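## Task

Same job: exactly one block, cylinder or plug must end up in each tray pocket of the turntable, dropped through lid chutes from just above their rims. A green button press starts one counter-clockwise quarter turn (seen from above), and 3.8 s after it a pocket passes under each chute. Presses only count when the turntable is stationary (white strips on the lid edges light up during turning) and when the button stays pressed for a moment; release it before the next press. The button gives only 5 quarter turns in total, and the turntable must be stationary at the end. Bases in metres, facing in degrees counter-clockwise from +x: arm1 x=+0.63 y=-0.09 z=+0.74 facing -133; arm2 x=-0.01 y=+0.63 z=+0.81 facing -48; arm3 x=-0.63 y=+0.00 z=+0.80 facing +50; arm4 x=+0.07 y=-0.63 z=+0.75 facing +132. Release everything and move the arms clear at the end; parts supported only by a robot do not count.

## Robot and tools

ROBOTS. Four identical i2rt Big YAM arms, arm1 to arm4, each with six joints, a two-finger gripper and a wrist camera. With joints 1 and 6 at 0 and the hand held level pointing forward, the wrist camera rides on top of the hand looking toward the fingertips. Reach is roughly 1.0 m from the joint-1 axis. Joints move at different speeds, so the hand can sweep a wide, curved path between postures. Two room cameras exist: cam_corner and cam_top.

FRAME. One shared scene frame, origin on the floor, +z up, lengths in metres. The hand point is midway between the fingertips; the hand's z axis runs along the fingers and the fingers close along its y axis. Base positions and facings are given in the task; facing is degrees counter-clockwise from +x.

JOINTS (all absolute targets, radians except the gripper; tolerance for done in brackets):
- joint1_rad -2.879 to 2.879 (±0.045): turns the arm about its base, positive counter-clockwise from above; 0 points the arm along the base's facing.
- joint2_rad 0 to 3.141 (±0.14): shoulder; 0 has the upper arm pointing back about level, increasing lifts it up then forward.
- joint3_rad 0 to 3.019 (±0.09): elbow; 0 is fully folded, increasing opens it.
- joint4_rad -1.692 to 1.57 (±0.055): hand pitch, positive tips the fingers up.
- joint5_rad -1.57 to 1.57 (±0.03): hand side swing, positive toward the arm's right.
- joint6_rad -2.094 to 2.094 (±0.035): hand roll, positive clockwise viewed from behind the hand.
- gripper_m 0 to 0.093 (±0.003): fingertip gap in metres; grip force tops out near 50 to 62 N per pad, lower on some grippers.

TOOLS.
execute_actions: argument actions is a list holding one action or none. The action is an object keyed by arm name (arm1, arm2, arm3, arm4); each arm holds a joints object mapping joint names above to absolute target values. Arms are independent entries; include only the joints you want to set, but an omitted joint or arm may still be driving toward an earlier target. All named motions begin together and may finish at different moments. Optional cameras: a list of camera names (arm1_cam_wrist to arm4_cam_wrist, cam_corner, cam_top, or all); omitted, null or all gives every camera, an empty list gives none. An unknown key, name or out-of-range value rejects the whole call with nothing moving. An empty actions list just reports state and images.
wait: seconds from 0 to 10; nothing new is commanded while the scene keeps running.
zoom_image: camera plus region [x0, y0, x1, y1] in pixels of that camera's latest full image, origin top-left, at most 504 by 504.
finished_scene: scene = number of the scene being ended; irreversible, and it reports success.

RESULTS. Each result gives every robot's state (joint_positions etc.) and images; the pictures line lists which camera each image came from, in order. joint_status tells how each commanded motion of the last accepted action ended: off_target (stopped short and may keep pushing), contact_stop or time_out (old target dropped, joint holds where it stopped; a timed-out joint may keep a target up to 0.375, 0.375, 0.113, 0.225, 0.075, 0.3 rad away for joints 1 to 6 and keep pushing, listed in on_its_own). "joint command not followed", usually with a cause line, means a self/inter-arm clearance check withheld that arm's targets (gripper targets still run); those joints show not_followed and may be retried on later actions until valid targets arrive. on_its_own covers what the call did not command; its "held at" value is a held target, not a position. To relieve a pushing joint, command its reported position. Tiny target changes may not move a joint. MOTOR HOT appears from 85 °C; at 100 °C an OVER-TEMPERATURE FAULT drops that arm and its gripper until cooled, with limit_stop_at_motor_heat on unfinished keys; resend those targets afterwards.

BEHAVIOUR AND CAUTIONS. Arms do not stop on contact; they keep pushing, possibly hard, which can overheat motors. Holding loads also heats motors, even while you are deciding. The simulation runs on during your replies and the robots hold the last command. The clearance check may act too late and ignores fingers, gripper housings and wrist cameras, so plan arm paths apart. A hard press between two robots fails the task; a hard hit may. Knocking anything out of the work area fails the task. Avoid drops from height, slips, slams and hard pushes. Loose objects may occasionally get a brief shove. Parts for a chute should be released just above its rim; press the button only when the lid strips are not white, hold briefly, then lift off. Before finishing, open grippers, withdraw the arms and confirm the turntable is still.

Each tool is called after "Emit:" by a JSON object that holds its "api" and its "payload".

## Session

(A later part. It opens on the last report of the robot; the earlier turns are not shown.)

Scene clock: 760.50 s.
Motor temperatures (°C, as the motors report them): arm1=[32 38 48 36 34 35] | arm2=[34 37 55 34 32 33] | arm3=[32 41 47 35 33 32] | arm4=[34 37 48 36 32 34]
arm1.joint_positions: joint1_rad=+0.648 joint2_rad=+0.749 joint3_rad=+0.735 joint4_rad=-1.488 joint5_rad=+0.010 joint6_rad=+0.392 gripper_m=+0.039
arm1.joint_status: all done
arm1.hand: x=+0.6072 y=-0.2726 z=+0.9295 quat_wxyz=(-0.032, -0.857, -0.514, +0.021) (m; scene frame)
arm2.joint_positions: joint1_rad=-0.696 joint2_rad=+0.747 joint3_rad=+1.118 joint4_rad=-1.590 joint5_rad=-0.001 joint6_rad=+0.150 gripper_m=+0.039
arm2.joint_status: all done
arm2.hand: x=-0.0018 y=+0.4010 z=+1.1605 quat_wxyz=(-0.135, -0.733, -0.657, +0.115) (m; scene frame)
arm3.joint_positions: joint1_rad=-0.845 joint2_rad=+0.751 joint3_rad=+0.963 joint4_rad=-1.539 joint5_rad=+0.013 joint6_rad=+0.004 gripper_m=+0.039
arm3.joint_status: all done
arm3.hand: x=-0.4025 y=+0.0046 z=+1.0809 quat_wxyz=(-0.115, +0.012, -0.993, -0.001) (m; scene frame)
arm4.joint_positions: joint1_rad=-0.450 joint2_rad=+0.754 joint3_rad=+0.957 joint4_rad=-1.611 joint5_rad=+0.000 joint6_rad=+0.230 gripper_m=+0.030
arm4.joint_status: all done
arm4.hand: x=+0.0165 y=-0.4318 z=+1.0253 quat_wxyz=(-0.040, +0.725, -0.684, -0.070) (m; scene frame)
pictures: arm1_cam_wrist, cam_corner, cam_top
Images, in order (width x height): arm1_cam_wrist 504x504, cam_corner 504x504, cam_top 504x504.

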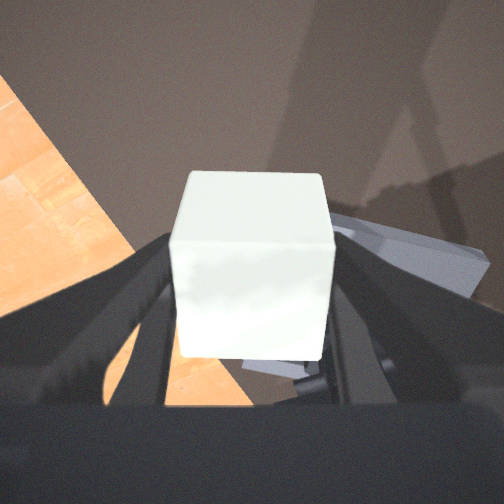

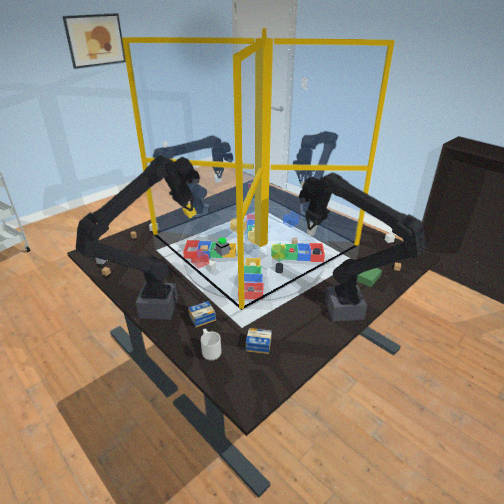

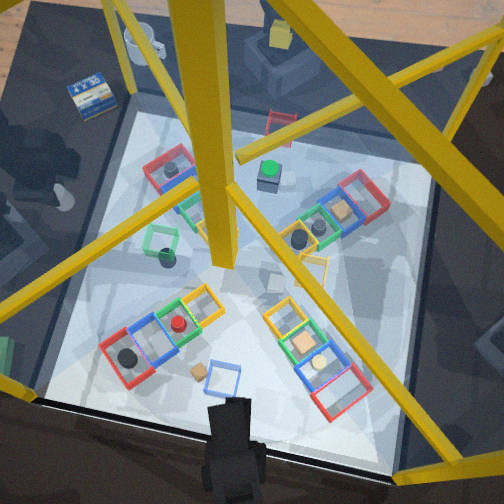

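Emit:
{"api": "execute_actions", "payload": {"actions": [{"arm1":{"joints":{"joint1_rad":-0.99,"joint6_rad":-0.09}},"arm4":{"joints":{"joint2_rad":1.335,"joint3_rad":1.225,"joint4_rad":-1.44}},"arm3":{"joints":{"joint2_rad":1.2,"joint3_rad":1.15,"joint4_rad":-1.2}},"arm2":{"joints":{"joint2_rad":1.2,"joint3_rad":1.19,"joint4_rad":-1.245}}}], "cameras": []}}

Emit:
{"api": "execute_actions", "payload": {"actions": [{"arm1":{"joints":{"joint3_rad":1.2,"joint4_rad":-1.62}},"arm3":{"joints":{"joint2_rad":1.405}},"arm2":{"joints":{"joint2_rad":1.44}}}], "cameras": []}}

Emit:
{"api": "execute_actions", "payload": {"actions": [{"arm1":{"joints":{"joint2_rad":1.595,"joint3_rad":1.555,"joint4_rad":-1.37}}}]}}

Scene clock: 772.87 s.
Motor temperatures (°C, as the motors report them): arm1=[32 37 49 35 34 35] | arm2=[34 36 57 34 32 33] | arm3=[32 40 48 35 33 32] | arm4=[34 37 51 35 32 34]
arm1.joint_positions: joint1_rad=-0.986 joint2_rad=+0.749 joint3_rad=+0.735 joint4_rad=-1.488 joint5_rad=+0.010 joint6_rad=-0.082 gripper_m=+0.039
arm1.joint_status: all done
arm1.hand: x=+0.4409 y=-0.0522 z=+0.9250 quat_wxyz=(+0.004, -0.999, +0.039, +0.026) (m; scene frame)
arm2.joint_positions: joint1_rad=-0.696 joint2_rad=+1.204 joint3_rad=+1.162 joint4_rad=-1.259 joint5_rad=-0.001 joint6_rad=+0.150 gripper_m=+0.039
arm2.joint_status: all done
arm2.hand: x=+0.0042 y=+0.2351 z=+1.0715 quat_wxyz=(-0.103, -0.738, -0.661, +0.089) (m; scene frame)
arm3.joint_positions: joint1_rad=-0.845 joint2_rad=+1.216 joint3_rad=+1.120 joint4_rad=-1.218 joint5_rad=+0.013 joint6_rad=+0.004 gripper_m=+0.039
arm3.joint_status: all done
arm3.hand: x=-0.2305 y=+0.0104 z=+1.0333 quat_wxyz=(-0.122, +0.012, -0.992, -0.001) (m; scene frame)
arm4.joint_positions: joint1_rad=-0.450 joint2_rad=+1.356 joint3_rad=+1.194 joint4_rad=-1.447 joint5_rad=+0.000 joint6_rad=+0.230 gripper_m=+0.030
arm4.joint_status: all done
arm4.hand: x=-0.0317 y=-0.2700 z=+0.9591 quat_wxyz=(+0.010, +0.728, -0.686, +0.017) (m; scene frame)
pictures: none
No camera images: the call's "cameras" was empty. Leave "cameras" out to get every camera's image.

Scene clock: 774.07 s.
Motor temperatures (°C, as the motors report them): arm1=[32 37 49 35 34 35] | arm2=[34 36 57 34 32 33] | arm3=[32 40 48 35 33 32] | arm4=[34 37 51 35 32 34]
arm1.joint_positions: joint1_rad=-0.986 joint2_rad=+0.749 joint3_rad=+1.161 joint4_rad=-1.604 joint5_rad=+0.010 joint6_rad=-0.082 gripper_m=+0.039
arm1.joint_status: all done
arm1.hand: x=+0.3968 y=-0.0437 z=+1.0995 quat_wxyz=(+0.023, -0.983, +0.040, +0.179) (m; scene frame)
arm2.joint_positions: joint1_rad=-0.696 joint2_rad=+1.444 joint3_rad=+1.162 joint4_rad=-1.256 joint5_rad=-0.001 joint6_rad=+0.150 gripper_m=+0.039
arm2.joint_status: all done
arm2.hand: x=+0.0043 y=+0.2149 z=+0.9791 quat_wxyz=(-0.013, -0.745, -0.667, +0.015) (m; scene frame)
arm3.joint_positions: joint1_rad=-0.845 joint2_rad=+1.422 joint3_rad=+1.120 joint4_rad=-1.215 joint5_rad=+0.013 joint6_rad=+0.004 gripper_m=+0.039
arm3.joint_status: all done
arm3.hand: x=-0.2175 y=+0.0117 z=+0.9543 quat_wxyz=(-0.020, +0.013, -1.000, +0.000) (m; scene frame)
arm4.joint_positions: joint1_rad=-0.450 joint2_rad=+1.356 joint3_rad=+1.194 joint4_rad=-1.447 joint5_rad=+0.000 joint6_rad=+0.230 gripper_m=+0.030
arm4.joint_status: not commanded
arm4.hand: x=-0.0317 y=-0.2700 z=+0.9591 quat_wxyz=(+0.010, +0.728, -0.686, +0.017) (m; scene frame)
pictures: none
No camera images: the call's "cameras" was empty. Leave "cameras" out to get every camera's image.

Scene clock: 775.70 s.
Motor temperatures (°C, as the motors report them): arm1=[32 37 49 35 34 35] | arm2=[34 36 57 34 32 33] | arm3=[32 40 48 35 33 32] | arm4=[34 37 51 35 32 34]
arm1.joint_positions: joint1_rad=-0.986 joint2_rad=+1.602 joint3_rad=+1.536 joint4_rad=-1.380 joint5_rad=+0.010 joint6_rad=-0.082 gripper_m=+0.039
arm1.joint_status: all done
arm1.hand: x=+0.1203 y=-0.0004 z=+0.9703 quat_wxyz=(+0.008, -0.998, +0.039, +0.054) (m; scene frame)
arm2.joint_positions: joint1_rad=-0.696 joint2_rad=+1.444 joint3_rad=+1.162 joint4_rad=-1.256 joint5_rad=-0.001 joint6_rad=+0.150 gripper_m=+0.039
arm2.joint_status: not commanded
arm2.hand: x=+0.0043 y=+0.2149 z=+0.9791 quat_wxyz=(-0.013, -0.745, -0.667, +0.015) (m; scene frame)
arm3.joint_positions: joint1_rad=-0.845 joint2_rad=+1.422 joint3_rad=+1.120 joint4_rad=-1.215 joint5_rad=+0.013 joint6_rad=+0.004 gripper_m=+0.039
arm3.joint_status: not commanded
arm3.hand: x=-0.2175 y=+0.0117 z=+0.9543 quat_wxyz=(-0.020, +0.013, -1.000, +0.000) (m; scene frame)
arm4.joint_positions: joint1_rad=-0.450 joint2_rad=+1.356 joint3_rad=+1.194 joint4_rad=-1.447 joint5_rad=+0.000 joint6_rad=+0.230 gripper_m=+0.030
arm4.joint_status: not commanded
arm4.hand: x=-0.0317 y=-0.2700 z=+0.9591 quat_wxyz=(+0.010, +0.728, -0.686, +0.017) (m; scene frame)
pictures: arm1_cam_wrist, arm2_cam_wrist, arm3_cam_wrist, arm4_cam_wrist, cam_corner, cam_top
Images, in order (width x height): arm1_cam_wrist 504x504, arm2_cam_wrist 504x504, arm3_cam_wrist 504x504, arm4_cam_wrist 504x504, cam_corner 504x504, cam_top 504x504.

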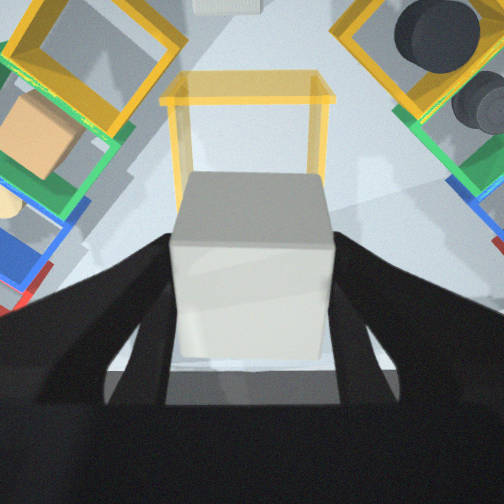

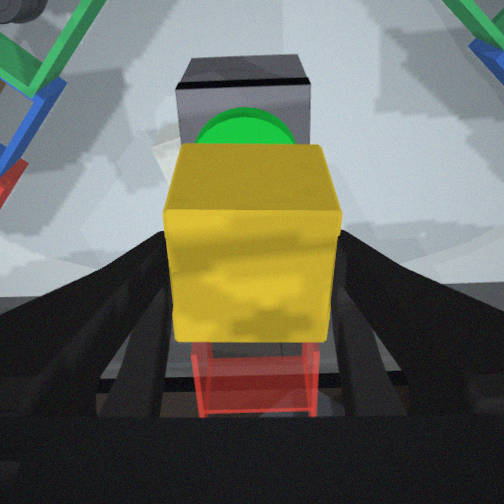

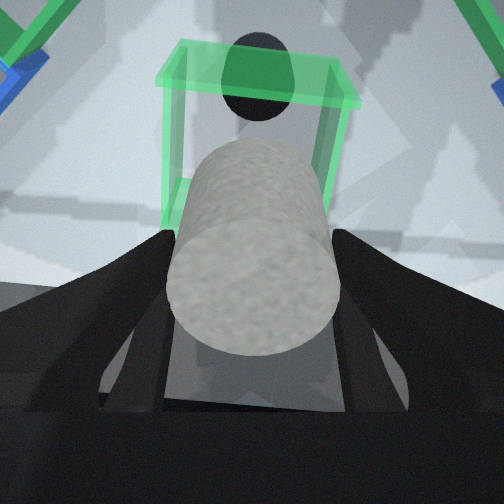

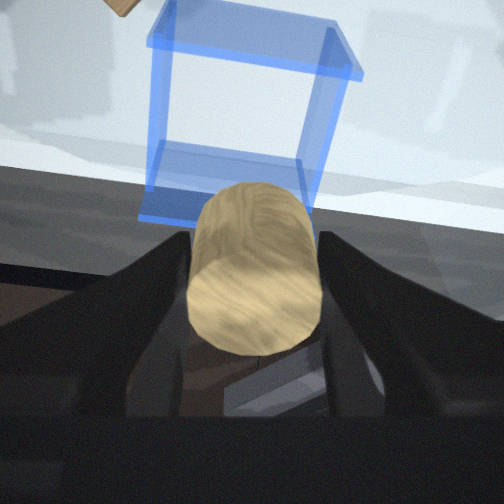

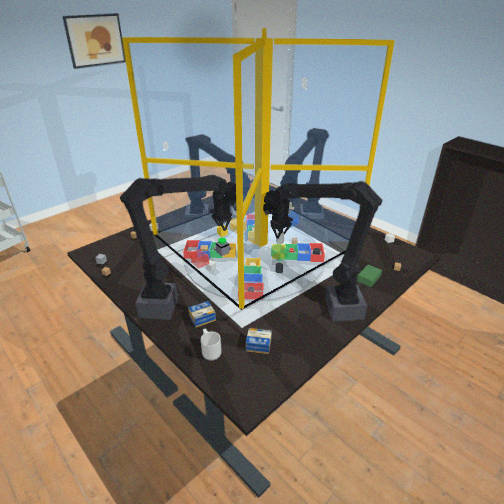

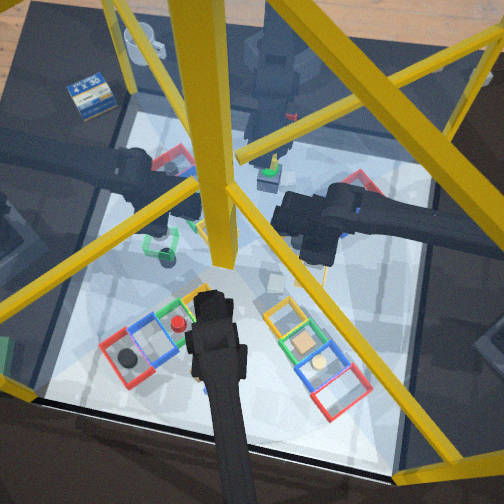

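Emit:
{"api": "execute_actions", "payload": {"actions": [{"arm1":{"joints":{"joint1_rad":-0.972}}}], "cameras": ["arm1_cam_wrist"]}}

Scene clock: 824.87 s.
Motor temperatures (°C, as the motors report them): arm1=[32 39 52 36 34 35] | arm2=[34 36 58 34 32 33] | arm3=[32 40 49 35 33 32] | arm4=[34 37 52 35 32 34]
arm1.joint_positions: joint1_rad=-0.979 joint2_rad=+1.602 joint3_rad=+1.536 joint4_rad=-1.380 joint5_rad=+0.010 joint6_rad=-0.082 gripper_m=+0.039
arm1.joint_status: all done
arm1.hand: x=+0.1198 y=-0.0037 z=+0.9704 quat_wxyz=(+0.007, -0.998, +0.036, +0.054) (m; scene frame)
arm2.joint_positions: joint1_rad=-0.696 joint2_rad=+1.444 joint3_rad=+1.162 joint4_rad=-1.256 joint5_rad=-0.001 joint6_rad=+0.150 gripper_m=+0.039
arm2.joint_status: not commanded
arm2.hand: x=+0.0043 y=+0.2149 z=+0.9791 quat_wxyz=(-0.013, -0.745, -0.667, +0.015) (m; scene frame)
arm3.joint_positions: joint1_rad=-0.845 joint2_rad=+1.422 joint3_rad=+1.120 joint4_rad=-1.215 joint5_rad=+0.013 joint6_rad=+0.004 gripper_m=+0.039
arm3.joint_status: not commanded
arm3.hand: x=-0.2175 y=+0.0117 z=+0.9543 quat_wxyz=(-0.020, +0.013, -1.000, +0.000) (m; scene frame)
arm4.joint_positions: joint1_rad=-0.450 joint2_rad=+1.356 joint3_rad=+1.194 joint4_rad=-1.447 joint5_rad=+0.000 joint6_rad=+0.230 gripper_m=+0.030
arm4.joint_status: not commanded
arm4.hand: x=-0.0317 y=-0.2700 z=+0.9591 quat_wxyz=(+0.010, +0.728, -0.686, +0.017) (m; scene frame)
pictures: arm1_cam_wrist
Images, in order (width x height): arm1_cam_wrist 504x504.

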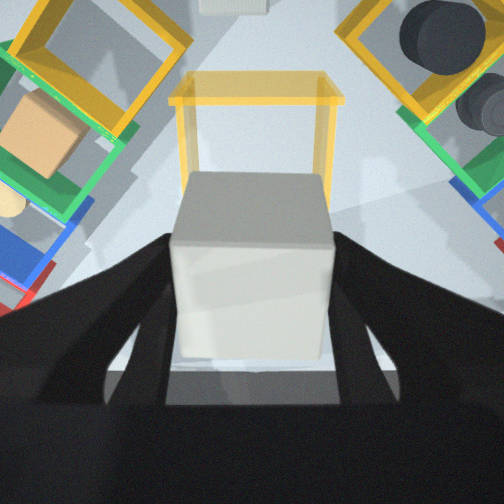

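Emit:
{"api": "execute_actions", "payload": {"actions": [{"arm2":{"joints":{"joint2_rad":1.62}}}], "cameras": ["arm2_cam_wrist"]}}

Emit:
{"api": "wait", "payload": {"seconds": 0.3}}

Emit:
{"api": "execute_actions", "payload": {"actions": [{"arm2":{"joints":{"joint2_rad":1.068}}}], "cameras": ["cam_top"]}}

Emit:
{"api": "execute_actions", "payload": {"actions": [{"arm2":{"joints":{"joint1_rad":-0.632,"joint3_rad":0.81,"joint4_rad":-1.295}}}], "cameras": ["cam_top","arm2_cam_wrist"]}}

Emit:
{"api": "wait", "payload": {"seconds": 0.22}}

Emit:
{"api": "execute_actions", "payload": {"actions": [{"arm1":{"joints":{"gripper_m":0.065}},"arm2":{"joints":{"gripper_m":0.065}},"arm3":{"joints":{"gripper_m":0.06}},"arm4":{"joints":{"gripper_m":0.06}}}], "cameras": ["cam_top"]}}

Scene clock: 833.23 s.
Motor temperatures (°C, as the motors report them): arm1=[32 39 52 36 34 35] | arm2=[34 36 58 34 32 33] | arm3=[32 40 49 35 33 32] | arm4=[34 37 52 35 32 34]
arm1.joint_positions: joint1_rad=-0.979 joint2_rad=+1.602 joint3_rad=+1.536 joint4_rad=-1.380 joint5_rad=+0.010 joint6_rad=-0.082 gripper_m=+0.039
arm1.joint_status: not commanded
arm1.hand: x=+0.1198 y=-0.0037 z=+0.9704 quat_wxyz=(+0.007, -0.998, +0.036, +0.054) (m; scene frame)
arm2.joint_positions: joint1_rad=-0.696 joint2_rad=+1.568 joint3_rad=+1.194 joint4_rad=-1.257 joint5_rad=-0.001 joint6_rad=+0.152 gripper_m=+0.039
arm2.joint_status: all done
arm2.hand: x=+0.0045 y=+0.2015 z=+0.9405 quat_wxyz=(+0.023, -0.745, -0.666, -0.015) (m; scene frame)
arm3.joint_positions: joint1_rad=-0.845 joint2_rad=+1.422 joint3_rad=+1.120 joint4_rad=-1.215 joint5_rad=+0.013 joint6_rad=+0.004 gripper_m=+0.039
arm3.joint_status: not commanded
arm3.hand: x=-0.2175 y=+0.0117 z=+0.9543 quat_wxyz=(-0.020, +0.013, -1.000, +0.000) (m; scene frame)
arm4.joint_positions: joint1_rad=-0.450 joint2_rad=+1.356 joint3_rad=+1.194 joint4_rad=-1.447 joint5_rad=+0.000 joint6_rad=+0.230 gripper_m=+0.030
arm4.joint_status: not commanded
arm4.hand: x=-0.0317 y=-0.2700 z=+0.9591 quat_wxyz=(+0.010, +0.728, -0.686, +0.017) (m; scene frame)
pictures: arm2_cam_wrist
Images, in order (width x height): arm2_cam_wrist 504x504.

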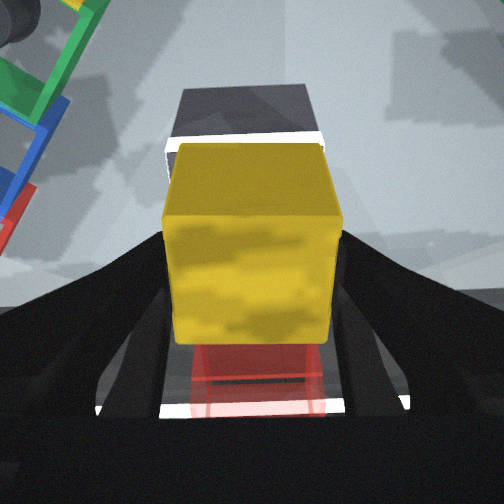

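Scene clock: 833.53 s.
Motor temperatures (°C, as the motors report them): arm1=[32 39 52 36 34 35] | arm2=[34 36 58 34 32 33] | arm3=[32 40 49 35 33 32] | arm4=[34 37 52 35 32 34]
arm1.joint_positions: joint1_rad=-0.979 joint2_rad=+1.602 joint3_rad=+1.536 joint4_rad=-1.380 joint5_rad=+0.010 joint6_rad=-0.082 gripper_m=+0.039
arm1.joint_status: not commanded
arm1.hand: x=+0.1198 y=-0.0037 z=+0.9704 quat_wxyz=(+0.007, -0.998, +0.036, +0.054) (m; scene frame)
arm2.joint_positions: joint1_rad=-0.696 joint2_rad=+1.568 joint3_rad=+1.194 joint4_rad=-1.257 joint5_rad=-0.001 joint6_rad=+0.152 gripper_m=+0.039
arm2.joint_status: all done
arm2.hand: x=+0.0045 y=+0.2015 z=+0.9405 quat_wxyz=(+0.023, -0.745, -0.666, -0.015) (m; scene frame)
arm3.joint_positions: joint1_rad=-0.845 joint2_rad=+1.422 joint3_rad=+1.120 joint4_rad=-1.215 joint5_rad=+0.013 joint6_rad=+0.004 gripper_m=+0.039
arm3.joint_status: not commanded
arm3.hand: x=-0.2175 y=+0.0117 z=+0.9543 quat_wxyz=(-0.020, +0.013, -1.000, +0.000) (m; scene frame)
arm4.joint_positions: joint1_rad=-0.450 joint2_rad=+1.356 joint3_rad=+1.194 joint4_rad=-1.447 joint5_rad=+0.000 joint6_rad=+0.230 gripper_m=+0.030
arm4.joint_status: not commanded
arm4.hand: x=-0.0317 y=-0.2700 z=+0.9591 quat_wxyz=(+0.010, +0.728, -0.686, +0.017) (m; scene frame)
wait: 0.30 s; at rest by 0.27 s
pictures: arm1_cam_wrist, arm2_cam_wrist, arm3_cam_wrist, arm4_cam_wrist, cam_corner, cam_top
Images, in order (width x height): arm1_cam_wrist 504x504, arm2_cam_wrist 504x504, arm3_cam_wrist 504x504, arm4_cam_wrist 504x504, cam_corner 504x504, cam_top 504x504.

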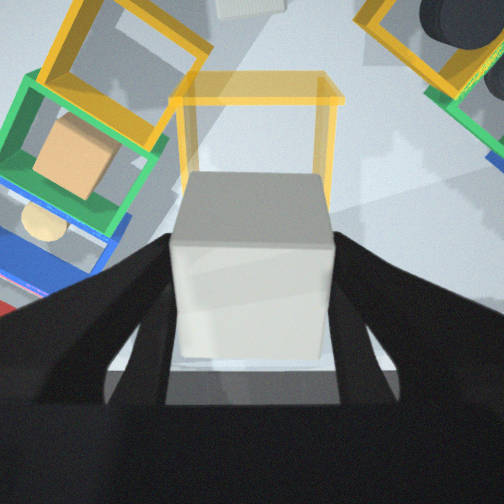

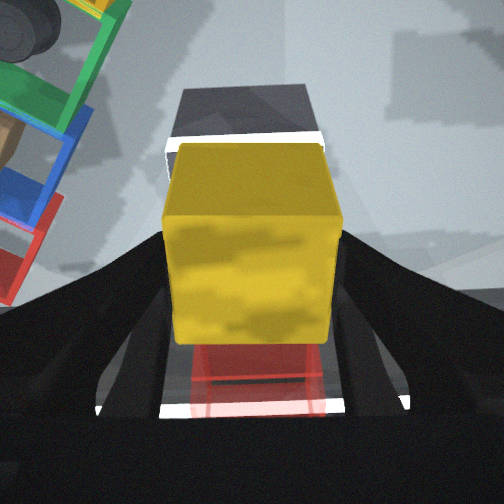

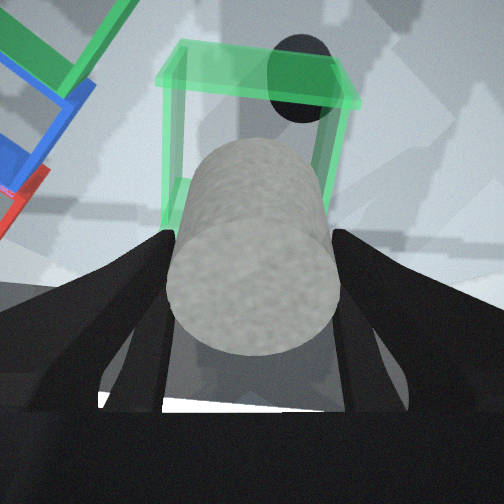

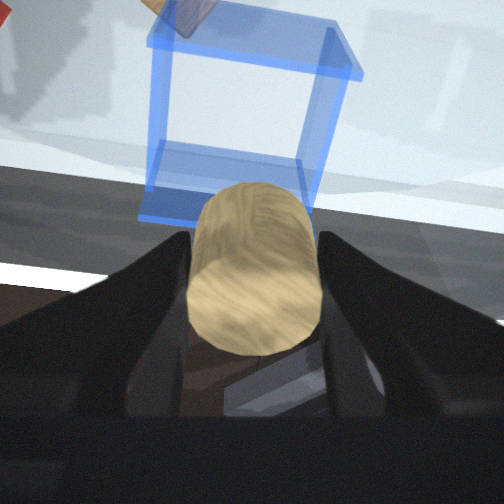

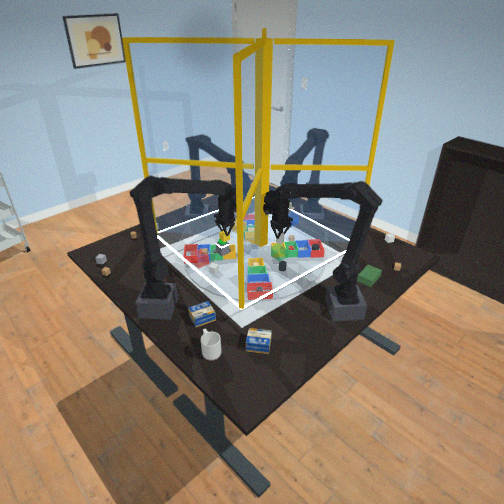

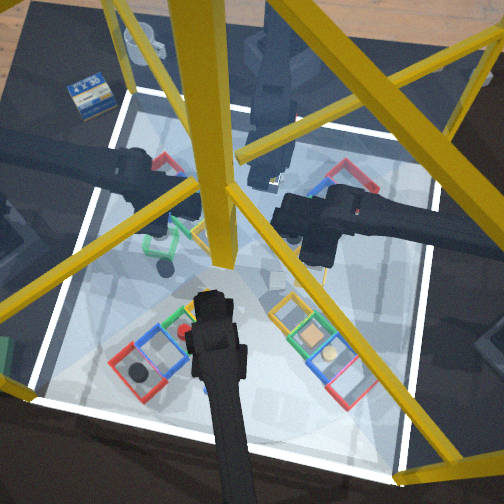

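Scene clock: 834.97 s.
Motor temperatures (°C, as the motors report them): arm1=[32 39 52 36 34 35] | arm2=[34 36 58 34 32 33] | arm3=[32 40 49 35 33 32] | arm4=[34 37 52 35 32 34]
arm1.joint_positions: joint1_rad=-0.979 joint2_rad=+1.602 joint3_rad=+1.536 joint4_rad=-1.380 joint5_rad=+0.010 joint6_rad=-0.082 gripper_m=+0.039
arm1.joint_status: not commanded
arm1.hand: x=+0.1198 y=-0.0037 z=+0.9704 quat_wxyz=(+0.007, -0.998, +0.036, +0.054) (m; scene frame)
arm2.joint_positions: joint1_rad=-0.696 joint2_rad=+1.067 joint3_rad=+1.178 joint4_rad=-1.254 joint5_rad=-0.001 joint6_rad=+0.152 gripper_m=+0.039
arm2.joint_status: all done
arm2.hand: x=+0.0040 y=+0.2517 z=+1.1292 quat_wxyz=(-0.163, -0.727, -0.652, +0.139) (m; scene frame)
arm3.joint_positions: joint1_rad=-0.845 joint2_rad=+1.422 joint3_rad=+1.120 joint4_rad=-1.215 joint5_rad=+0.013 joint6_rad=+0.004 gripper_m=+0.039
arm3.joint_status: not commanded
arm3.hand: x=-0.2175 y=+0.0117 z=+0.9543 quat_wxyz=(-0.020, +0.013, -1.000, +0.000) (m; scene frame)
arm4.joint_positions: joint1_rad=-0.450 joint2_rad=+1.356 joint3_rad=+1.194 joint4_rad=-1.447 joint5_rad=+0.000 joint6_rad=+0.230 gripper_m=+0.030
arm4.joint_status: not commanded
arm4.hand: x=-0.0317 y=-0.2700 z=+0.9591 quat_wxyz=(+0.010, +0.728, -0.686, +0.017) (m; scene frame)
pictures: cam_top
Images, in order (width x height): cam_top 504x504.

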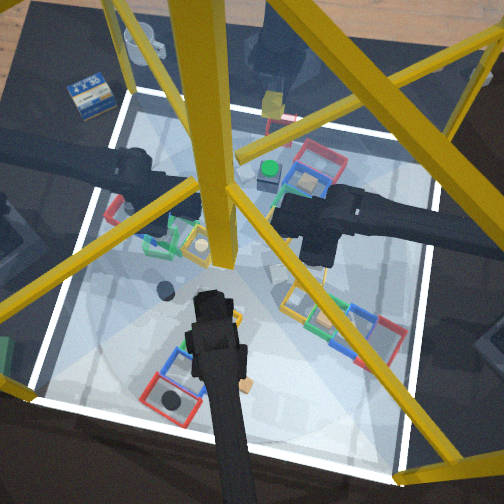

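Scene clock: 836.10 s.
Motor temperatures (°C, as the motors report them): arm1=[32 39 52 36 34 35] | arm2=[34 36 57 34 32 33] | arm3=[32 40 49 35 33 32] | arm4=[34 37 52 35 32 34]
arm1.joint_positions: joint1_rad=-0.979 joint2_rad=+1.602 joint3_rad=+1.536 joint4_rad=-1.380 joint5_rad=+0.010 joint6_rad=-0.082 gripper_m=+0.039
arm1.joint_status: not commanded
arm1.hand: x=+0.1198 y=-0.0037 z=+0.9704 quat_wxyz=(+0.007, -0.998, +0.036, +0.054) (m; scene frame)
arm2.joint_positions: joint1_rad=-0.632 joint2_rad=+1.068 joint3_rad=+0.802 joint4_rad=-1.289 joint5_rad=-0.001 joint6_rad=+0.152 gripper_m=+0.039
arm2.joint_status: all done
arm2.hand: x=+0.0158 y=+0.3608 z=+0.9643 quat_wxyz=(-0.006, -0.723, -0.690, +0.009) (m; scene frame)
arm3.joint_positions: joint1_rad=-0.845 joint2_rad=+1.422 joint3_rad=+1.120 joint4_rad=-1.215 joint5_rad=+0.013 joint6_rad=+0.004 gripper_m=+0.039
arm3.joint_status: not commanded
arm3.hand: x=-0.2175 y=+0.0117 z=+0.9543 quat_wxyz=(-0.020, +0.013, -1.000, +0.000) (m; scene frame)
arm4.joint_positions: joint1_rad=-0.450 joint2_rad=+1.356 joint3_rad=+1.194 joint4_rad=-1.447 joint5_rad=+0.000 joint6_rad=+0.230 gripper_m=+0.030
arm4.joint_status: not commanded
arm4.hand: x=-0.0317 y=-0.2700 z=+0.9591 quat_wxyz=(+0.010, +0.728, -0.686, +0.017) (m; scene frame)
pictures: arm2_cam_wrist, cam_top
Images, in order (width x height): arm2_cam_wrist 504x504, cam_top 504x504.

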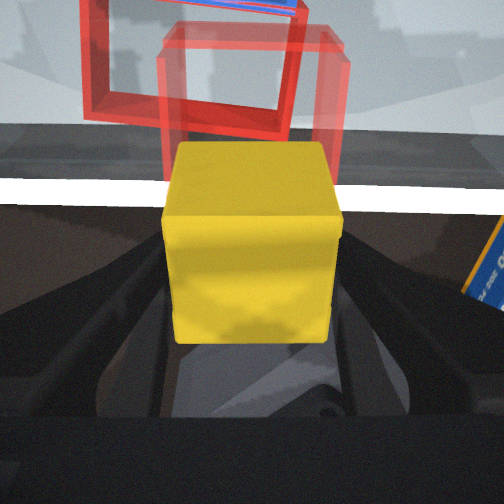

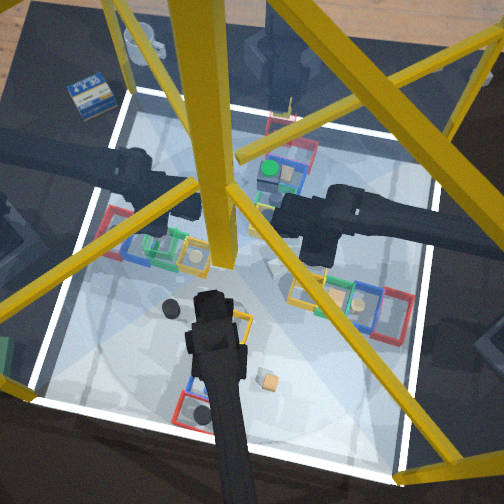

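Scene clock: 836.33 s.
Motor temperatures (°C, as the motors report them): arm1=[32 39 52 36 34 35] | arm2=[34 36 57 34 32 33] | arm3=[32 40 49 35 33 32] | arm4=[34 37 52 35 32 34]
arm1.joint_positions: joint1_rad=-0.979 joint2_rad=+1.602 joint3_rad=+1.536 joint4_rad=-1.380 joint5_rad=+0.010 joint6_rad=-0.082 gripper_m=+0.039
arm1.joint_status: not commanded
arm1.hand: x=+0.1198 y=-0.0037 z=+0.9704 quat_wxyz=(+0.007, -0.998, +0.036, +0.054) (m; scene frame)
arm2.joint_positions: joint1_rad=-0.632 joint2_rad=+1.068 joint3_rad=+0.802 joint4_rad=-1.289 joint5_rad=-0.001 joint6_rad=+0.152 gripper_m=+0.039
arm2.joint_status: all done
arm2.hand: x=+0.0158 y=+0.3608 z=+0.9643 quat_wxyz=(-0.006, -0.723, -0.690, +0.009) (m; scene frame)
arm3.joint_positions: joint1_rad=-0.845 joint2_rad=+1.422 joint3_rad=+1.120 joint4_rad=-1.215 joint5_rad=+0.013 joint6_rad=+0.004 gripper_m=+0.039
arm3.joint_status: not commanded
arm3.hand: x=-0.2175 y=+0.0117 z=+0.9543 quat_wxyz=(-0.020, +0.013, -1.000, +0.000) (m; scene frame)
arm4.joint_positions: joint1_rad=-0.450 joint2_rad=+1.356 joint3_rad=+1.194 joint4_rad=-1.447 joint5_rad=+0.000 joint6_rad=+0.230 gripper_m=+0.030
arm4.joint_status: not commanded
arm4.hand: x=-0.0317 y=-0.2700 z=+0.9591 quat_wxyz=(+0.010, +0.728, -0.686, +0.017) (m; scene frame)
wait: 0.23 s; no rest
pictures: arm1_cam_wrist, arm2_cam_wrist, arm3_cam_wrist, arm4_cam_wrist, cam_corner, cam_top
Images, in order (width x height): arm1_cam_wrist 504x504, arm2_cam_wrist 504x504, arm3_cam_wrist 504x504, arm4_cam_wrist 504x504, cam_corner 504x504, cam_top 504x504.

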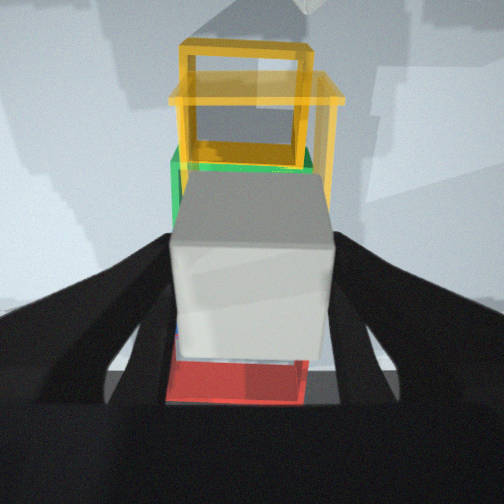

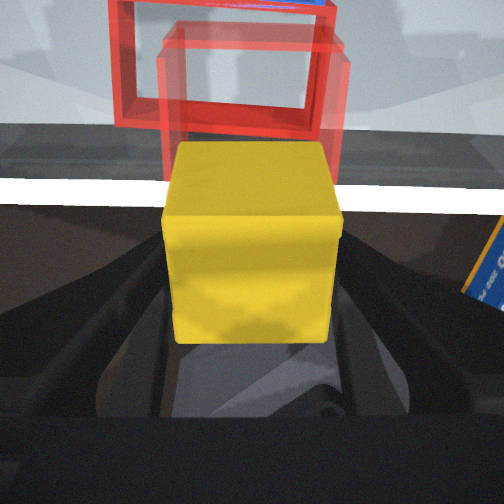

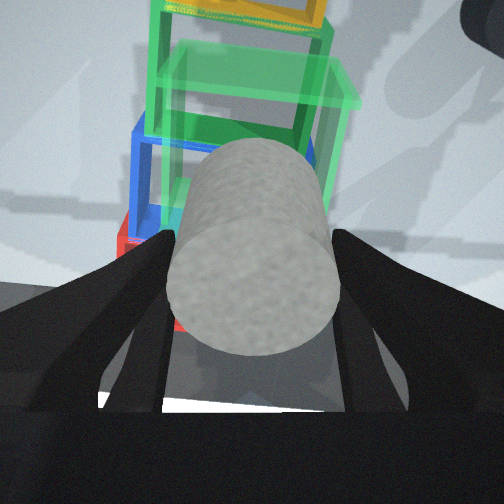

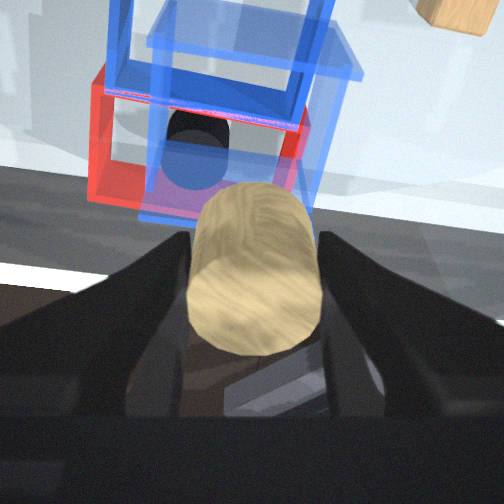

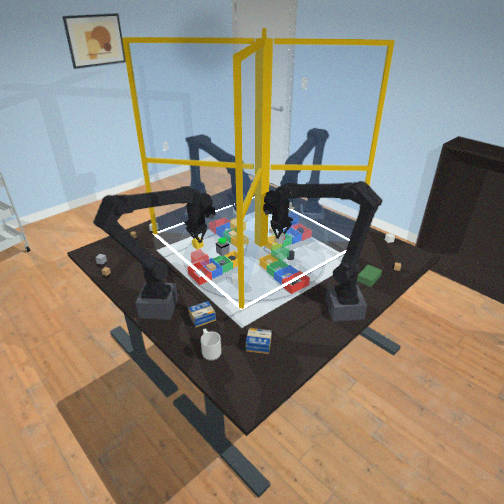

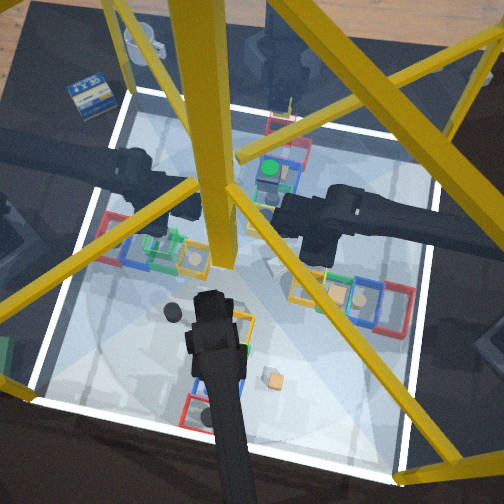

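Scene clock: 836.93 s.
Motor temperatures (°C, as the motors report them): arm1=[32 39 52 36 34 35] | arm2=[34 36 57 34 32 33] | arm3=[32 40 49 35 33 32] | arm4=[34 37 52 35 32 34]
arm1.joint_positions: joint1_rad=-0.979 joint2_rad=+1.602 joint3_rad=+1.536 joint4_rad=-1.380 joint5_rad=+0.010 joint6_rad=-0.082 gripper_m=+0.065
arm1.joint_status: all done
arm1.hand: x=+0.1198 y=-0.0037 z=+0.9704 quat_wxyz=(+0.007, -0.998, +0.036, +0.054) (m; scene frame)
arm2.joint_positions: joint1_rad=-0.632 joint2_rad=+1.068 joint3_rad=+0.802 joint4_rad=-1.289 joint5_rad=-0.001 joint6_rad=+0.152 gripper_m=+0.065
arm2.joint_status: all done
arm2.hand: x=+0.0158 y=+0.3608 z=+0.9643 quat_wxyz=(-0.006, -0.723, -0.690, +0.009) (m; scene frame)
arm3.joint_positions: joint1_rad=-0.845 joint2_rad=+1.422 joint3_rad=+1.120 joint4_rad=-1.215 joint5_rad=+0.013 joint6_rad=+0.004 gripper_m=+0.060
arm3.joint_status: all done
arm3.hand: x=-0.2175 y=+0.0117 z=+0.9543 quat_wxyz=(-0.020, +0.013, -1.000, +0.000) (m; scene frame)
arm4.joint_positions: joint1_rad=-0.450 joint2_rad=+1.356 joint3_rad=+1.194 joint4_rad=-1.447 joint5_rad=+0.000 joint6_rad=+0.230 gripper_m=+0.060
arm4.joint_status: all done
arm4.hand: x=-0.0317 y=-0.2700 z=+0.9591 quat_wxyz=(+0.010, +0.728, -0.686, +0.017) (m; scene frame)
pictures: cam_top
Images, in order (width x height): cam_top 504x504.

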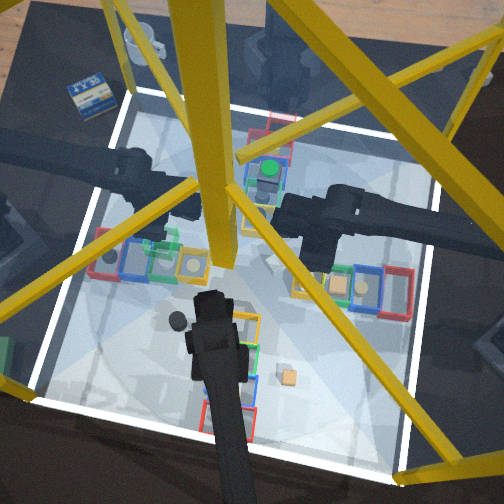

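Emit:
{"api": "wait", "payload": {"seconds": 2}}

Scene clock: 842.50 s.
Motor temperatures (°C, as the motors report them): arm1=[32 39 52 36 34 35] | arm2=[34 36 57 34 32 33] | arm3=[32 40 49 35 33 32] | arm4=[34 37 52 35 32 34]
arm1.joint_positions: joint1_rad=-0.979 joint2_rad=+1.602 joint3_rad=+1.536 joint4_rad=-1.380 joint5_rad=+0.010 joint6_rad=-0.082 gripper_m=+0.065
arm1.joint_status: all done
arm1.hand: x=+0.1198 y=-0.0037 z=+0.9704 quat_wxyz=(+0.007, -0.998, +0.036, +0.054) (m; scene frame)
arm2.joint_positions: joint1_rad=-0.632 joint2_rad=+1.068 joint3_rad=+0.802 joint4_rad=-1.289 joint5_rad=-0.001 joint6_rad=+0.152 gripper_m=+0.065
arm2.joint_status: all done
arm2.hand: x=+0.0158 y=+0.3608 z=+0.9643 quat_wxyz=(-0.006, -0.723, -0.690, +0.009) (m; scene frame)
arm3.joint_positions: joint1_rad=-0.845 joint2_rad=+1.422 joint3_rad=+1.120 joint4_rad=-1.215 joint5_rad=+0.013 joint6_rad=+0.004 gripper_m=+0.060
arm3.joint_status: all done
arm3.hand: x=-0.2175 y=+0.0117 z=+0.9543 quat_wxyz=(-0.020, +0.013, -1.000, +0.000) (m; scene frame)
arm4.joint_positions: joint1_rad=-0.450 joint2_rad=+1.356 joint3_rad=+1.194 joint4_rad=-1.447 joint5_rad=+0.000 joint6_rad=+0.230 gripper_m=+0.060
arm4.joint_status: all done
arm4.hand: x=-0.0317 y=-0.2700 z=+0.9591 quat_wxyz=(+0.010, +0.728, -0.686, +0.017) (m; scene frame)
wait: 2.00 s; at rest from the start
pictures: arm1_cam_wrist, arm2_cam_wrist, arm3_cam_wrist, arm4_cam_wrist, cam_corner, cam_top
Images, in order (width x height): arm1_cam_wrist 504x504, arm2_cam_wrist 504x504, arm3_cam_wrist 504x504, arm4_cam_wrist 504x504, cam_corner 504x504, cam_top 504x504.

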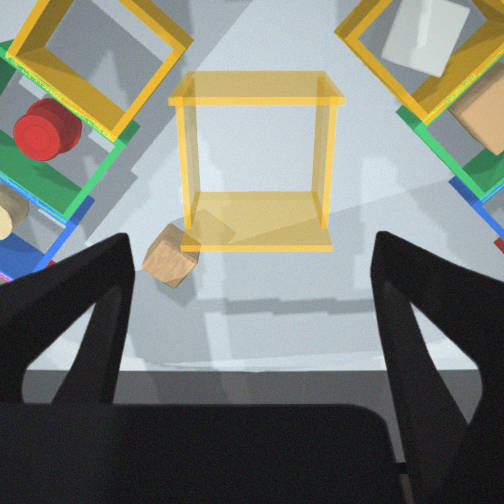

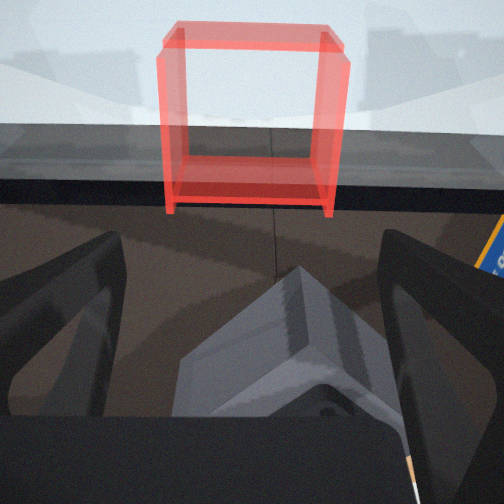

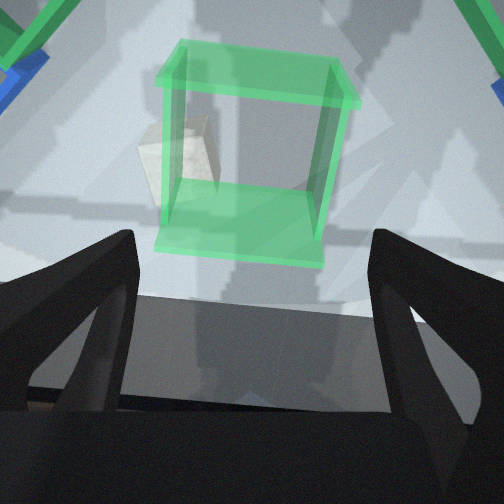

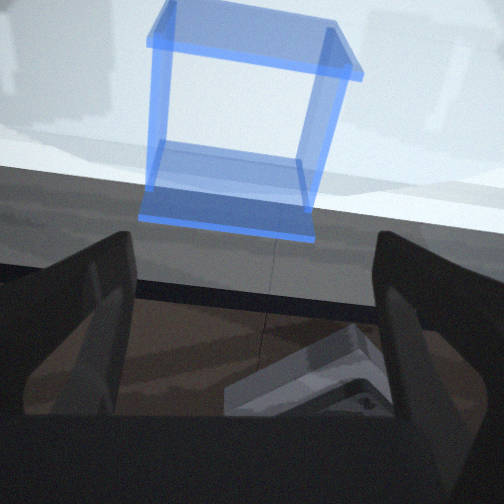

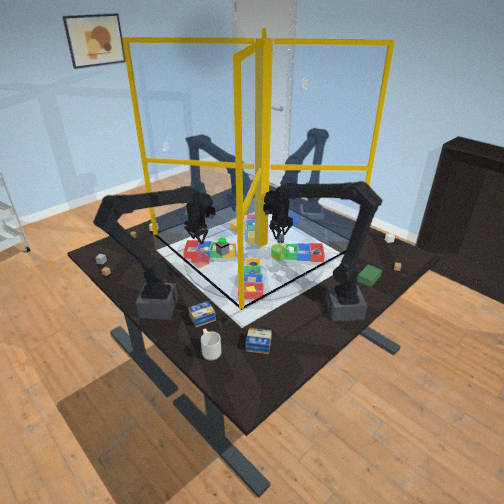

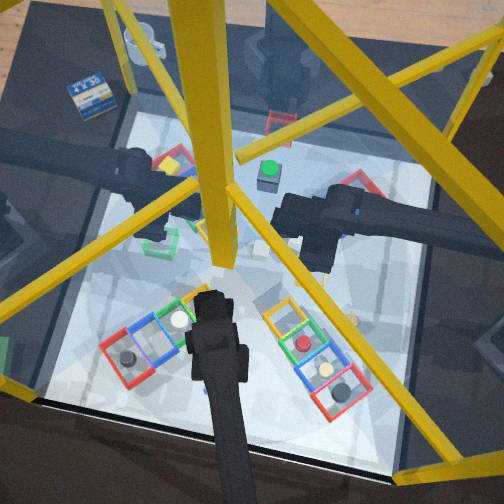

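Emit:
{"api": "execute_actions", "payload": {"actions": [{"arm1":{"joints":{"joint2_rad":0.8,"joint3_rad":1.1,"joint4_rad":-1.6,"gripper_m":0.07}},"arm4":{"joints":{"joint2_rad":0.85,"joint3_rad":0.9,"joint4_rad":-1.55,"gripper_m":0.075}},"arm3":{"joints":{"joint2_rad":0.8,"joint3_rad":0.8,"joint4_rad":-1.5}},"arm2":{"joints":{"joint2_rad":0.72,"joint3_rad":0.72,"joint4_rad":-1.5,"gripper_m":0.075}}}], "cameras": []}}

Emit:
{"api": "execute_actions", "payload": {"actions": [{"arm1":{"joints":{"joint2_rad":0.75,"joint3_rad":0.72,"joint4_rad":-1.5}},"arm4":{"joints":{"joint2_rad":0.7,"joint3_rad":0.62,"joint4_rad":-1.5}},"arm2":{"joints":{"joint1_rad":0.90,"joint6_rad":0}}}], "cameras": []}}

Emit:
{"api": "execute_actions", "payload": {"actions": [{"arm1":{"joints":{"joint1_rad":0.70,"joint6_rad":0}},"arm4":{"joints":{"joint1_rad":0.96,"joint6_rad":0}},"arm2":{"joints":{"joint2_rad":1.81,"joint3_rad":1.33,"joint4_rad":-1.04}}}], "cameras": ["arm2_cam_wrist","cam_top"]}}

Scene clock: 855.83 s.
Motor temperatures (°C, as the motors report them): arm1=[32 39 51 36 34 35] | arm2=[34 36 56 34 32 33] | arm3=[32 40 49 35 33 32] | arm4=[34 37 52 35 32 34]
arm1.joint_positions: joint1_rad=-0.979 joint2_rad=+0.788 joint3_rad=+1.114 joint4_rad=-1.587 joint5_rad=+0.010 joint6_rad=-0.082 gripper_m=+0.070
arm1.joint_status: all done
arm1.hand: x=+0.3890 y=-0.0442 z=+1.0721 quat_wxyz=(+0.018, -0.988, +0.036, +0.146) (m; scene frame)
arm2.joint_positions: joint1_rad=-0.632 joint2_rad=+0.714 joint3_rad=+0.712 joint4_rad=-1.490 joint5_rad=-0.001 joint6_rad=+0.152 gripper_m=+0.075
arm2.joint_status: all done
arm2.hand: x=+0.0066 y=+0.4506 z=+0.9991 quat_wxyz=(-0.031, -0.723, -0.690, +0.028) (m; scene frame)
arm3.joint_positions: joint1_rad=-0.845 joint2_rad=+0.796 joint3_rad=+0.803 joint4_rad=-1.488 joint5_rad=+0.013 joint6_rad=+0.004 gripper_m=+0.060
arm3.joint_status: all done
arm3.hand: x=-0.4181 y=+0.0049 z=+1.0075 quat_wxyz=(-0.039, +0.013, -0.999, +0.000) (m; scene frame)
arm4.joint_positions: joint1_rad=-0.450 joint2_rad=+0.842 joint3_rad=+0.906 joint4_rad=-1.545 joint5_rad=+0.000 joint6_rad=+0.231 gripper_m=+0.075
arm4.joint_status: all done
arm4.hand: x=+0.0116 y=-0.4153 z=+0.9896 quat_wxyz=(-0.022, +0.727, -0.685, -0.039) (m; scene frame)
pictures: none
No camera images: the call's "cameras" was empty. Leave "cameras" out to get every camera's image.

Scene clock: 857.60 s.
Motor temperatures (°C, as the motors report them): arm1=[32 39 51 36 34 35] | arm2=[34 35 56 34 32 33] | arm3=[32 40 49 35 33 32] | arm4=[34 37 51 35 32 34]
arm1.joint_positions: joint1_rad=-0.979 joint2_rad=+0.747 joint3_rad=+0.729 joint4_rad=-1.517 joint5_rad=+0.010 joint6_rad=-0.082 gripper_m=+0.070
arm1.joint_status: all done
arm1.hand: x=+0.4490 y=-0.0547 z=+0.9229 quat_wxyz=(+0.002, -0.999, +0.035, +0.010) (m; scene frame)
arm2.joint_positions: joint1_rad=+0.896 joint2_rad=+0.715 joint3_rad=+0.712 joint4_rad=-1.490 joint5_rad=-0.002 joint6_rad=+0.009 gripper_m=+0.075
arm2.joint_status: all done
arm2.hand: x=+0.1689 y=+0.6421 z=+0.9968 quat_wxyz=(-0.035, +0.026, -0.999, +0.000) (m; scene frame)
arm3.joint_positions: joint1_rad=-0.845 joint2_rad=+0.796 joint3_rad=+0.803 joint4_rad=-1.488 joint5_rad=+0.013 joint6_rad=+0.004 gripper_m=+0.060
arm3.joint_status: not commanded
arm3.hand: x=-0.4181 y=+0.0049 z=+1.0075 quat_wxyz=(-0.039, +0.013, -0.999, +0.000) (m; scene frame)
arm4.joint_positions: joint1_rad=-0.450 joint2_rad=+0.695 joint3_rad=+0.621 joint4_rad=-1.509 joint5_rad=+0.000 joint6_rad=+0.231 gripper_m=+0.075
arm4.joint_status: all done
arm4.hand: x=+0.0319 y=-0.4837 z=+0.9028 quat_wxyz=(+0.004, +0.728, -0.686, +0.006) (m; scene frame)
pictures: none
No camera images: the call's "cameras" was empty. Leave "cameras" out to get every camera's image.

Scene clock: 859.43 s.
Motor temperatures (°C, as the motors report them): arm1=[32 39 51 36 34 35] | arm2=[34 36 56 34 32 33] | arm3=[32 40 48 35 33 32] | arm4=[34 37 51 35 32 34]
arm1.joint_positions: joint1_rad=+0.696 joint2_rad=+0.747 joint3_rad=+0.729 joint4_rad=-1.513 joint5_rad=+0.010 joint6_rad=-0.008 gripper_m=+0.070
arm1.joint_status: all done
arm1.hand: x=+0.6166 y=-0.2659 z=+0.9274 quat_wxyz=(-0.019, -0.721, -0.692, +0.016) (m; scene frame)
arm2.joint_positions: joint1_rad=+0.896 joint2_rad=+1.814 joint3_rad=+1.303 joint4_rad=-1.044 joint5_rad=-0.002 joint6_rad=+0.009 gripper_m=+0.075
arm2.joint_status: all done
arm2.hand: x=+0.5021 y=+0.6622 z=+0.8596 quat_wxyz=(-0.005, +0.026, -1.000, +0.001) (m; scene frame)
arm3.joint_positions: joint1_rad=-0.845 joint2_rad=+0.796 joint3_rad=+0.803 joint4_rad=-1.488 joint5_rad=+0.013 joint6_rad=+0.004 gripper_m=+0.060
arm3.joint_status: not commanded
arm3.hand: x=-0.4181 y=+0.0049 z=+1.0075 quat_wxyz=(-0.039, +0.013, -0.999, +0.000) (m; scene frame)
arm4.joint_positions: joint1_rad=+0.950 joint2_rad=+0.695 joint3_rad=+0.621 joint4_rad=-1.509 joint5_rad=+0.000 joint6_rad=+0.014 gripper_m=+0.075
arm4.joint_status: all done
arm4.hand: x=-0.0763 y=-0.6473 z=+0.9031 quat_wxyz=(+0.000, +0.999, +0.052, +0.006) (m; scene frame)
pictures: arm2_cam_wrist, cam_top
Images, in order (width x height): arm2_cam_wrist 504x504, cam_top 504x504.

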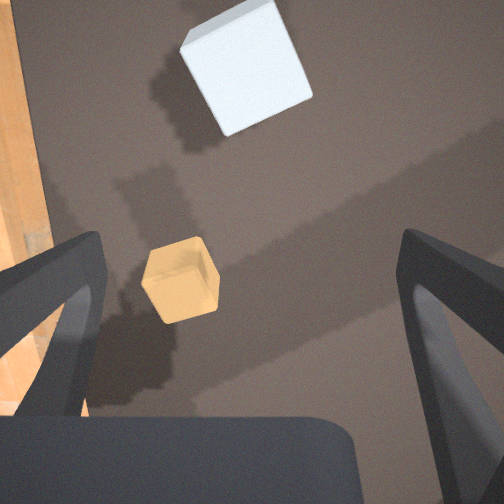

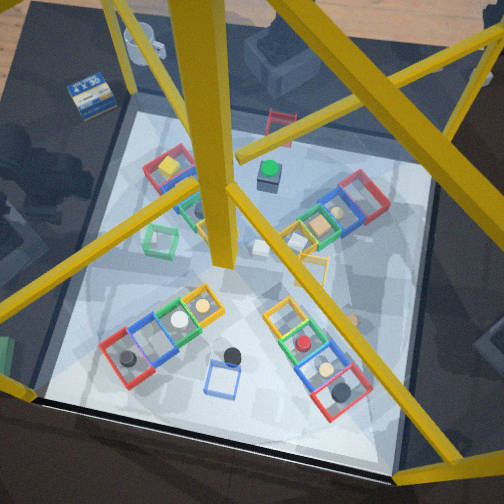

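Emit:
{"api": "execute_actions", "payload": {"actions": [{"arm1":{"joints":{"joint2_rad":1.745,"joint3_rad":1.36,"joint4_rad":-1.13}},"arm4":{"joints":{"joint2_rad":1.85,"joint3_rad":1.52,"joint4_rad":-1.18}},"arm2":{"joints":{"joint2_rad":1.93,"joint3_rad":1.33,"joint4_rad":-0.91,"joint6_rad":-0.51}}}], "cameras": ["arm1_cam_wrist","arm2_cam_wrist","arm4_cam_wrist"]}}

Scene clock: 871.40 s.
Motor temperatures (°C, as the motors report them): arm1=[32 38 50 36 34 35] | arm2=[34 37 56 34 32 33] | arm3=[32 39 48 35 33 32] | arm4=[34 37 51 35 32 34]
arm1.joint_positions: joint1_rad=+0.696 joint2_rad=+1.750 joint3_rad=+1.318 joint4_rad=-1.138 joint5_rad=+0.010 joint6_rad=-0.008 gripper_m=+0.070
arm1.joint_status: all done
arm1.hand: x=+0.6025 y=-0.5879 z=+0.8307 quat_wxyz=(-0.005, -0.721, -0.693, +0.002) (m; scene frame)
arm2.joint_positions: joint1_rad=+0.896 joint2_rad=+1.935 joint3_rad=+1.304 joint4_rad=-0.922 joint5_rad=-0.002 joint6_rad=-0.500 gripper_m=+0.075
arm2.joint_status: all done
arm2.hand: x=+0.5184 y=+0.6630 z=+0.7994 quat_wxyz=(-0.005, +0.277, -0.961, +0.002) (m; scene frame)
arm3.joint_positions: joint1_rad=-0.845 joint2_rad=+0.796 joint3_rad=+0.803 joint4_rad=-1.488 joint5_rad=+0.013 joint6_rad=+0.004 gripper_m=+0.060
arm3.joint_status: not commanded
arm3.hand: x=-0.4181 y=+0.0049 z=+1.0075 quat_wxyz=(-0.039, +0.013, -0.999, +0.000) (m; scene frame)
arm4.joint_positions: joint1_rad=+0.950 joint2_rad=+1.870 joint3_rad=+1.466 joint4_rad=-1.183 joint5_rad=+0.000 joint6_rad=+0.014 gripper_m=+0.075
arm4.joint_status: all done
arm4.hand: x=-0.4669 y=-0.6941 z=+0.8287 quat_wxyz=(+0.000, +0.999, +0.052, +0.008) (m; scene frame)
pictures: arm1_cam_wrist, arm2_cam_wrist, arm4_cam_wrist
Images, in order (width x height): arm1_cam_wrist 504x504, arm2_cam_wrist 504x504, arm4_cam_wrist 504x504.

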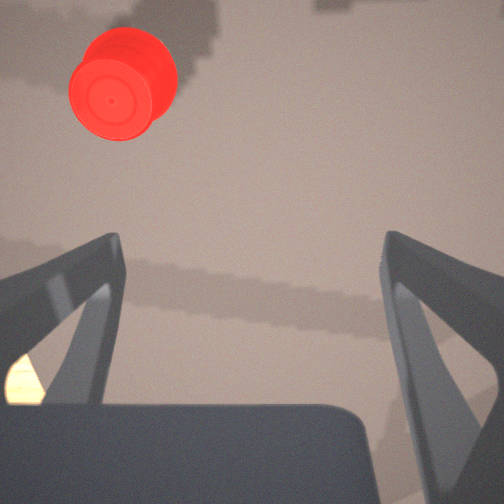

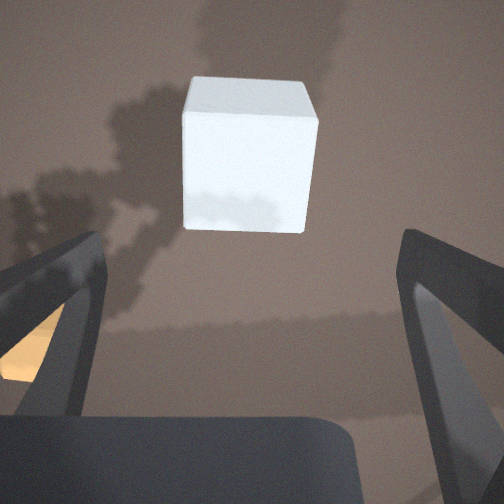

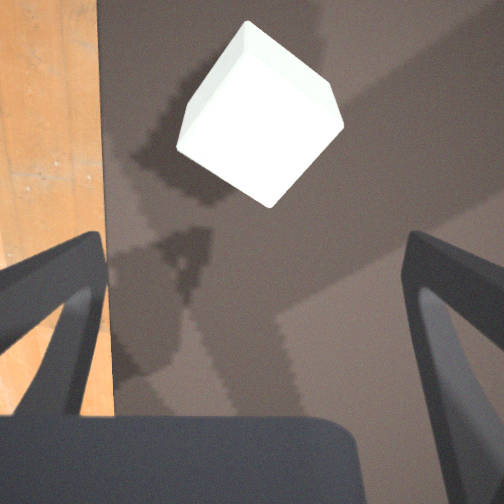

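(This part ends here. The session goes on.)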